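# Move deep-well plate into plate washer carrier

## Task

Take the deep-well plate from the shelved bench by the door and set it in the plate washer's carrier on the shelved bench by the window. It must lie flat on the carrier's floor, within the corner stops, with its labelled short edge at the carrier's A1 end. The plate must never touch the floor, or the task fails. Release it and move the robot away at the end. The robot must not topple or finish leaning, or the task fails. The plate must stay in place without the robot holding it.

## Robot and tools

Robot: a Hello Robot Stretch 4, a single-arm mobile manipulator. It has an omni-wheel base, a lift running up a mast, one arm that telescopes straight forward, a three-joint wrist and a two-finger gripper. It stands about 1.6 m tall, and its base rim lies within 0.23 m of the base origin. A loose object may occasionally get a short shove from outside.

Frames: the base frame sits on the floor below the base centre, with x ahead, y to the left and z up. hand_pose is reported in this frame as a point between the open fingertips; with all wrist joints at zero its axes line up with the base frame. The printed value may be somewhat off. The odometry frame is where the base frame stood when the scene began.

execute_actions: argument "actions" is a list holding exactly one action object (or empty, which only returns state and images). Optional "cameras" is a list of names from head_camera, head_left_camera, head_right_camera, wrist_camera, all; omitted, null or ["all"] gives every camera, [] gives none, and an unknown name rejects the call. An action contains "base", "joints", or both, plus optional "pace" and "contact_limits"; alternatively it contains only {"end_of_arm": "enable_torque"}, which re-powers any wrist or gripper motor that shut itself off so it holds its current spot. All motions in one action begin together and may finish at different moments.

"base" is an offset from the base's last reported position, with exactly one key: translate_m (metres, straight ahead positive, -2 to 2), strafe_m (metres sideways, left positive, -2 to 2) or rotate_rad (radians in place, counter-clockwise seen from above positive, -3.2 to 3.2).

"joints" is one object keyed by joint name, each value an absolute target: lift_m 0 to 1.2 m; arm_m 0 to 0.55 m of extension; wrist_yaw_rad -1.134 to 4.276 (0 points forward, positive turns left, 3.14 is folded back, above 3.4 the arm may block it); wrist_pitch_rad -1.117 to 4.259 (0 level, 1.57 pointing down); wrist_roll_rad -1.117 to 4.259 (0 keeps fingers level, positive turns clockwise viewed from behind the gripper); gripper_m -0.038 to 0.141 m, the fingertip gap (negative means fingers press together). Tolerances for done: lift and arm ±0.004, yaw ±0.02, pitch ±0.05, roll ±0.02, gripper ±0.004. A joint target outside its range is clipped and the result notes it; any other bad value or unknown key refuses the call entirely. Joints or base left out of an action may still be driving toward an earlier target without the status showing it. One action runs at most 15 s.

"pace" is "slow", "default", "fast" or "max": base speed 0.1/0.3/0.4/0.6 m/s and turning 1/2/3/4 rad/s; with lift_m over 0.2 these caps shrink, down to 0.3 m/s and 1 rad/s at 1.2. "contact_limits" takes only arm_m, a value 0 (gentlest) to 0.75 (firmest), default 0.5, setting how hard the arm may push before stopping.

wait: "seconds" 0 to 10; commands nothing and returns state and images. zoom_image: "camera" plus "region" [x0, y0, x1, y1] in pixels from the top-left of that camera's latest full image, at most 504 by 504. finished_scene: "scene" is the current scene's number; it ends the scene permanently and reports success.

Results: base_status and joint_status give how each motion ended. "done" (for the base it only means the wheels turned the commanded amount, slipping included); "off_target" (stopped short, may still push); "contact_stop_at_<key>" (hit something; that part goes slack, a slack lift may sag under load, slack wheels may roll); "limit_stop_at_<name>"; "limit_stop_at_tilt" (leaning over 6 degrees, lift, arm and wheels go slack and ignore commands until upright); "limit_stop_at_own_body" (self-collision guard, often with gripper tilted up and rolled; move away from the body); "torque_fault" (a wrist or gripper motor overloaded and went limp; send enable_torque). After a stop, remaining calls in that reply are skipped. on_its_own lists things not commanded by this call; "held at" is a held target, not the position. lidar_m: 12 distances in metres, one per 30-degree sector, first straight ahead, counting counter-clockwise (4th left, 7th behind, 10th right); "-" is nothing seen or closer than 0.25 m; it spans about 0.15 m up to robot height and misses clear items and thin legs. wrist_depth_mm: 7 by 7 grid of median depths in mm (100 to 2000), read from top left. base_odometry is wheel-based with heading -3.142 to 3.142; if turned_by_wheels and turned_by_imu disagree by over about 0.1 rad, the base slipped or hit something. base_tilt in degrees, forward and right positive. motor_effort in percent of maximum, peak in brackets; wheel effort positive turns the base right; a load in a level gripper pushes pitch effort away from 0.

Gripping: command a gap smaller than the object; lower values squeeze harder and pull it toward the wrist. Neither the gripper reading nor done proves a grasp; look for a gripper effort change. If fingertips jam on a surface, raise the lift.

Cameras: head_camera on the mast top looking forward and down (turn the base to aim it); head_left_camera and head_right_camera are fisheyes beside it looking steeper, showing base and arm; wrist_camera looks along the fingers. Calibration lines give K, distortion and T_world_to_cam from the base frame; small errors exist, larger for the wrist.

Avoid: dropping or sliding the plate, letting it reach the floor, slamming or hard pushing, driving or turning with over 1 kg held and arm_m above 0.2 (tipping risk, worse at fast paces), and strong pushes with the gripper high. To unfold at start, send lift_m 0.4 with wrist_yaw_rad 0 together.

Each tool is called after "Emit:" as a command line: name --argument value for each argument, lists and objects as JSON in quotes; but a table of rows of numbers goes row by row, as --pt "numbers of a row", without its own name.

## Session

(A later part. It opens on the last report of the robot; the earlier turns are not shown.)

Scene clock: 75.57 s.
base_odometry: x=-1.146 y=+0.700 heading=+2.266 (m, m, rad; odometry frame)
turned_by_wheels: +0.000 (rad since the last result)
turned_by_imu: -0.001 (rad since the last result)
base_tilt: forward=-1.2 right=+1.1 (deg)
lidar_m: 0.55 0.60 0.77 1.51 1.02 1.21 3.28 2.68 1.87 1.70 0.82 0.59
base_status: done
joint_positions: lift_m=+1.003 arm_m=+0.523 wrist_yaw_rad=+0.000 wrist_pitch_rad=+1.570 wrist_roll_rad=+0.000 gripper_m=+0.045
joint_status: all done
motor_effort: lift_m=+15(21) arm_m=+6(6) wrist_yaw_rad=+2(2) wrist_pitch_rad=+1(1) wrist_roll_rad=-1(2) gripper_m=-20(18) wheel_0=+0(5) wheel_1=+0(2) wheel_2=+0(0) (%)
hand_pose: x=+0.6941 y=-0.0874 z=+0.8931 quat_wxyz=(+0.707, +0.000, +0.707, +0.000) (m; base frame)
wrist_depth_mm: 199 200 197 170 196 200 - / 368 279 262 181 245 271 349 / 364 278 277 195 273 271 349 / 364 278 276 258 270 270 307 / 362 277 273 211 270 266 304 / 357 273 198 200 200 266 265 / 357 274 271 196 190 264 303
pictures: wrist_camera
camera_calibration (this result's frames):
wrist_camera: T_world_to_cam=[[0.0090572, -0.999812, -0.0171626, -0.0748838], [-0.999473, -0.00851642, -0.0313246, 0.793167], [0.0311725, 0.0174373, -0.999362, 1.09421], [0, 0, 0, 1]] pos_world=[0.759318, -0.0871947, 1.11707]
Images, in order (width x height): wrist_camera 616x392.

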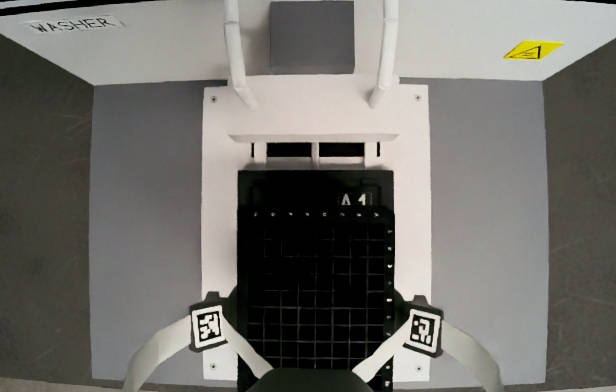

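Emit:
execute_actions --actions '[{"joints":{"arm_m":0.537}}]' --cameras '[]'

Emit:
execute_actions --actions '[{"joints":{"lift_m":0.988},"pace":"slow"}]' --cameras '["wrist_camera"]'

Emit:
execute_actions --actions '[{"joints":{"gripper_m":0.12,"lift_m":0.998},"pace":"slow"}]' --cameras '[]'

Emit:
execute_actions --actions '[{"joints":{"lift_m":1.15,"arm_m":0.47}}]'

Scene clock: 81.80 s.
base_odometry: x=-1.146 y=+0.700 heading=+2.266 (m, m, rad; odometry frame)
turned_by_wheels: +0.000 (rad since the last result)
turned_by_imu: -0.001 (rad since the last result)
base_tilt: forward=-1.1 right=+1.0 (deg)
lidar_m: 0.55 0.58 0.81 1.51 1.02 1.24 3.28 2.70 1.89 1.70 0.81 0.60
base_status: not commanded
joint_positions: lift_m=+1.003 arm_m=+0.536 wrist_yaw_rad=+0.000 wrist_pitch_rad=+1.570 wrist_roll_rad=+0.000 gripper_m=+0.045
joint_status: all done
motor_effort: lift_m=+15(15) arm_m=+6(7) wrist_yaw_rad=+1(1) wrist_pitch_rad=+0(2) wrist_roll_rad=-3(1) gripper_m=-19(18) wheel_0=+0(0) wheel_1=+0(0) wheel_2=+0(0) (%)
hand_pose: x=+0.7071 y=-0.0874 z=+0.8931 quat_wxyz=(+0.707, +0.000, +0.707, +0.000) (m; base frame)
wrist_depth_mm: 173 173 171 171 172 174 - / 366 246 231 170 230 247 256 / 366 279 277 181 189 271 349 / 364 277 276 259 270 270 307 / 362 276 273 211 268 267 306 / 362 274 199 200 200 266 265 / 357 273 270 196 189 264 340
pictures: none
No camera images: the call's "cameras" was empty. Leave "cameras" out to get every camera's image.

Scene clock: 82.63 s.
base_odometry: x=-1.146 y=+0.700 heading=+2.266 (m, m, rad; odometry frame)
turned_by_wheels: +0.000 (rad since the last result)
turned_by_imu: +0.000 (rad since the last result)
base_tilt: forward=-1.1 right=+1.1 (deg)
lidar_m: 0.56 0.57 0.78 1.51 1.02 1.24 3.29 2.70 1.88 1.69 0.81 0.61
base_status: not commanded
joint_positions: lift_m=+0.988 arm_m=+0.536 wrist_yaw_rad=+0.000 wrist_pitch_rad=+1.570 wrist_roll_rad=+0.000 gripper_m=+0.045
joint_status: all done
motor_effort: lift_m=+15(18) arm_m=+6(6) wrist_yaw_rad=+1(1) wrist_pitch_rad=-1(0) wrist_roll_rad=-2(2) gripper_m=-18(20) wheel_0=+0(0) wheel_1=+0(0) wheel_2=+0(0) (%)
hand_pose: x=+0.7071 y=-0.0874 z=+0.8781 quat_wxyz=(+0.707, +0.000, +0.707, +0.000) (m; base frame)
wrist_depth_mm: 172 173 172 155 166 174 - / 266 247 213 158 213 247 242 / 349 264 188 165 256 255 294 / 349 263 260 245 255 253 253 / 345 260 258 212 241 252 252 / 343 260 199 200 200 250 249 / 342 257 255 196 190 248 249
pictures: wrist_camera
camera_calibration (this result's frames):
wrist_camera: T_world_to_cam=[[0.00905477, -0.999812, -0.0171624, -0.0752572], [-0.999472, -0.00851365, -0.0313442, 0.80572], [0.0311921, 0.0174372, -0.999361, 1.07881], [0, 0, 0, 1]] pos_world=[0.772326, -0.0871949, 1.10209]
Images, in order (width x height): wrist_camera 616x392.

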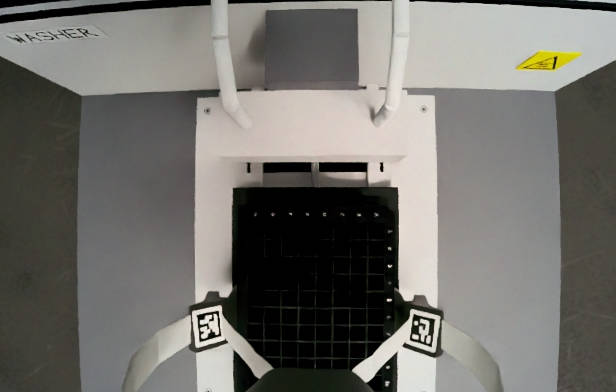

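Scene clock: 85.83 s.
base_odometry: x=-1.146 y=+0.700 heading=+2.266 (m, m, rad; odometry frame)
turned_by_wheels: +0.000 (rad since the last result)
turned_by_imu: -0.001 (rad since the last result)
base_tilt: forward=-1.0 right=+1.1 (deg)
lidar_m: 0.54 0.57 0.80 1.51 1.02 1.21 3.31 2.69 1.87 1.69 0.81 0.58
base_status: not commanded
joint_positions: lift_m=+0.998 arm_m=+0.536 wrist_yaw_rad=+0.000 wrist_pitch_rad=+1.570 wrist_roll_rad=+0.000 gripper_m=+0.120
joint_status: all done
motor_effort: lift_m=+24(24) arm_m=+6(6) wrist_yaw_rad=+1(1) wrist_pitch_rad=-1(2) wrist_roll_rad=-2(2) gripper_m=-2(16) wheel_0=+0(0) wheel_1=-1(0) wheel_2=+0(0) (%)
hand_pose: x=+0.7071 y=-0.0874 z=+0.8873 quat_wxyz=(+0.707, +0.000, +0.707, +0.000) (m; base frame)
wrist_depth_mm: 172 172 170 165 172 174 - / 362 246 231 164 229 246 241 / 362 273 271 175 187 264 301 / 357 272 268 253 265 263 300 / 353 270 268 220 251 262 300 / 351 270 211 211 213 257 259 / 351 267 265 149 243 258 258
pictures: none
No camera images: the call's "cameras" was empty. Leave "cameras" out to get every camera's image.

Scene clock: 87.53 s.
base_odometry: x=-1.146 y=+0.700 heading=+2.266 (m, m, rad; odometry frame)
turned_by_wheels: +0.000 (rad since the last result)
turned_by_imu: +0.000 (rad since the last result)
base_tilt: forward=-1.1 right=+0.9 (deg)
lidar_m: 0.55 0.56 0.81 1.50 1.01 1.21 3.31 2.71 1.88 1.71 0.81 0.57
base_status: not commanded
joint_positions: lift_m=+1.150 arm_m=+0.471 wrist_yaw_rad=+0.000 wrist_pitch_rad=+1.570 wrist_roll_rad=+0.000 gripper_m=+0.120
joint_status: all done
motor_effort: lift_m=+24(25) arm_m=-6(5) wrist_yaw_rad=+1(1) wrist_pitch_rad=-2(2) wrist_roll_rad=-2(2) gripper_m=+1(1) wheel_0=+0(0) wheel_1=-1(0) wheel_2=+0(0) (%)
hand_pose: x=+0.6422 y=-0.0874 z=+1.0394 quat_wxyz=(+0.707, +0.000, +0.707, +0.000) (m; base frame)
wrist_depth_mm: 525 315 310 314 312 312 500 / 517 521 430 330 421 500 496 / 517 512 424 404 421 496 496 / 517 508 424 402 418 496 500 / 512 508 421 384 415 492 484 / 1281 1281 222 1255 496 492 1229 / 1308 1281 1255 149 1255 1229 1229
pictures: head_camera, head_left_camera, head_right_camera, wrist_camera
camera_calibration (this result's frames):
wrist_camera: T_world_to_cam=[[0.00909662, -0.999811, -0.0171634, -0.0719275], [-0.999475, -0.00855734, -0.0312361, 0.745755], [0.0310833, 0.0174385, -0.999365, 1.24206], [0, 0, 0, 1]] pos_world=[0.70741, -0.087192, 1.26333]
Images, in order (width x height): head_camera 420x560, head_left_camera 420x672, head_right_camera 420x672, wrist_camera 616x392.

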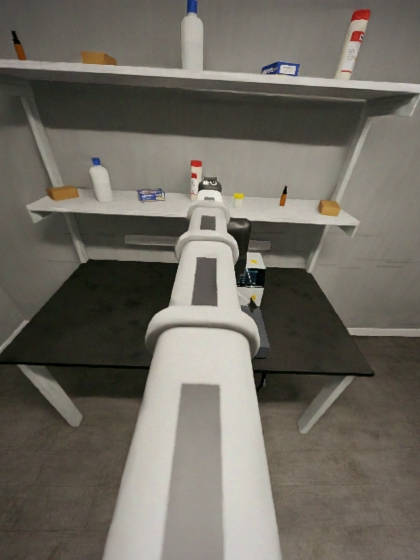

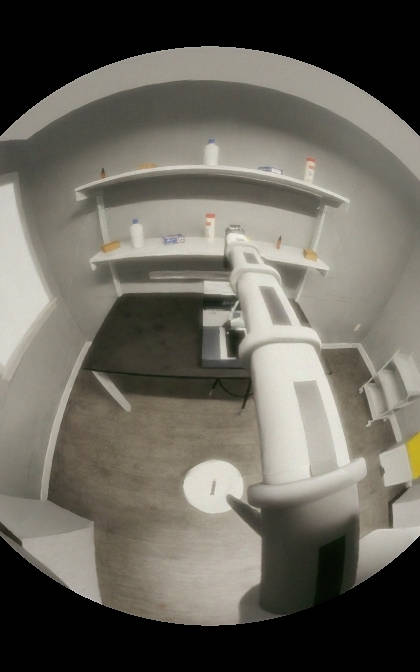

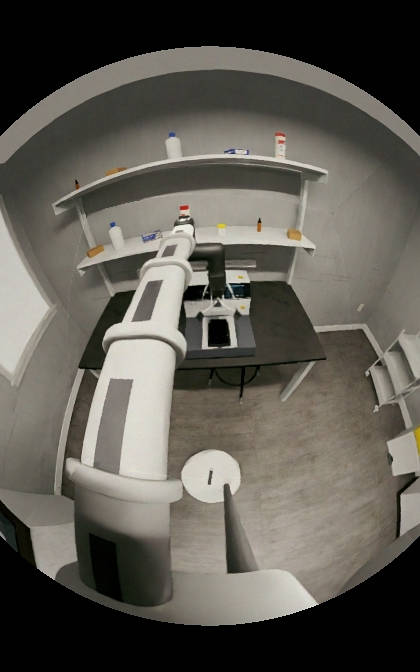

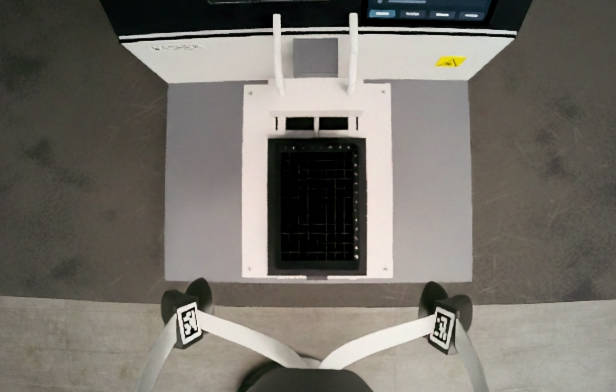

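Verify from the side.

Emit:
execute_actions --actions '[{"joints":{"lift_m":0.86,"arm_m":0.0,"wrist_pitch_rad":0.3}}]' --cameras '["wrist_camera","head_camera"]'

Emit:
zoom_image --camera "wrist_camera" --region '[230,120,400,290]'

Scene clock: 92.13 s.
base_odometry: x=-1.146 y=+0.700 heading=+2.266 (m, m, rad; odometry frame)
turned_by_wheels: +0.000 (rad since the last result)
turned_by_imu: -0.001 (rad since the last result)
base_tilt: forward=-0.9 right=+1.0 (deg)
lidar_m: 0.54 0.58 0.78 1.51 1.03 1.23 3.28 2.70 1.87 1.70 0.81 0.59
base_status: not commanded
joint_positions: lift_m=+0.860 arm_m=+0.001 wrist_yaw_rad=+0.000 wrist_pitch_rad=+0.302 wrist_roll_rad=+0.000 gripper_m=+0.120
joint_status: all done
motor_effort: lift_m=+15(21) arm_m=-6(7) wrist_yaw_rad=+2(1) wrist_pitch_rad=-9(12) wrist_roll_rad=-2(1) gripper_m=-2(0) wheel_0=+0(0) wheel_1=+0(0) wheel_2=+0(0) (%)
hand_pose: x=+0.4474 y=-0.0874 z=+0.9527 quat_wxyz=(+0.989, +0.000, +0.151, +0.000) (m; base frame)
wrist_depth_mm: 820 931 854 798 831 891 820 / 1078 1098 1078 1098 1118 1078 1098 / 1138 1138 741 627 634 1138 1138 / 1098 1160 640 615 634 1160 1205 / 741 759 564 433 564 778 759 / 539 539 224 427 418 517 549 / 436 427 433 150 418 427 442
pictures: head_camera, wrist_camera
camera_calibration (this result's frames):
wrist_camera: T_world_to_cam=[[0.0190041, -0.999813, 0.00350609, -0.0957877], [-0.268469, -0.00848084, -0.963251, 1.10926], [0.963101, 0.0173644, -0.26858, 0.0483403], [0, 0, 0, 1]] pos_world=[0.253065, -0.0872018, 1.08182]
Images, in order (width x height): head_camera 420x560, wrist_camera 616x392.

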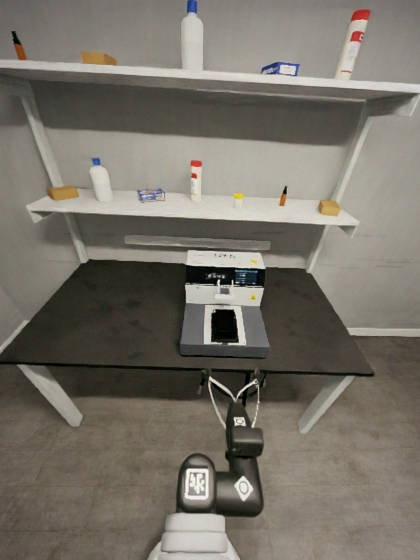

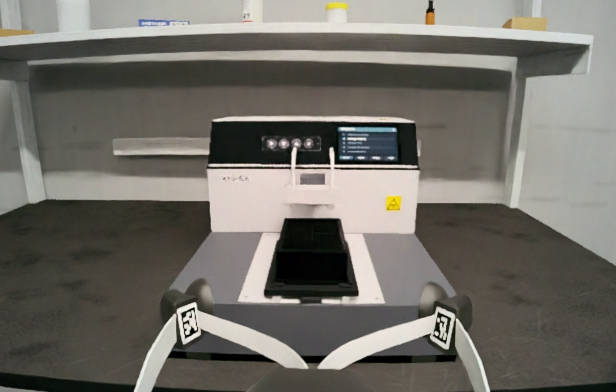

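Region (230, 120, 400, 290) of wrist_camera's 616x392 image, scaled by 2.965.

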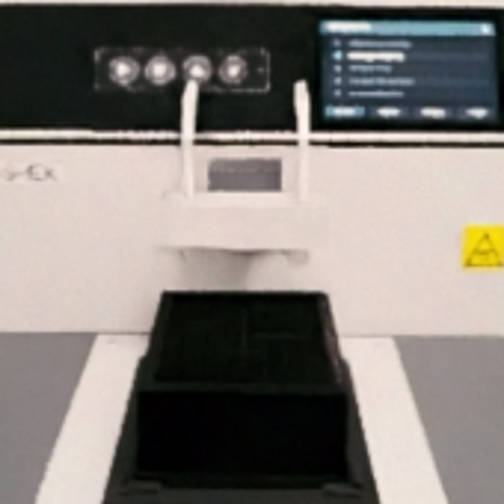

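Emit:
finished_scene --scene 1

The scene is finished: the task was done.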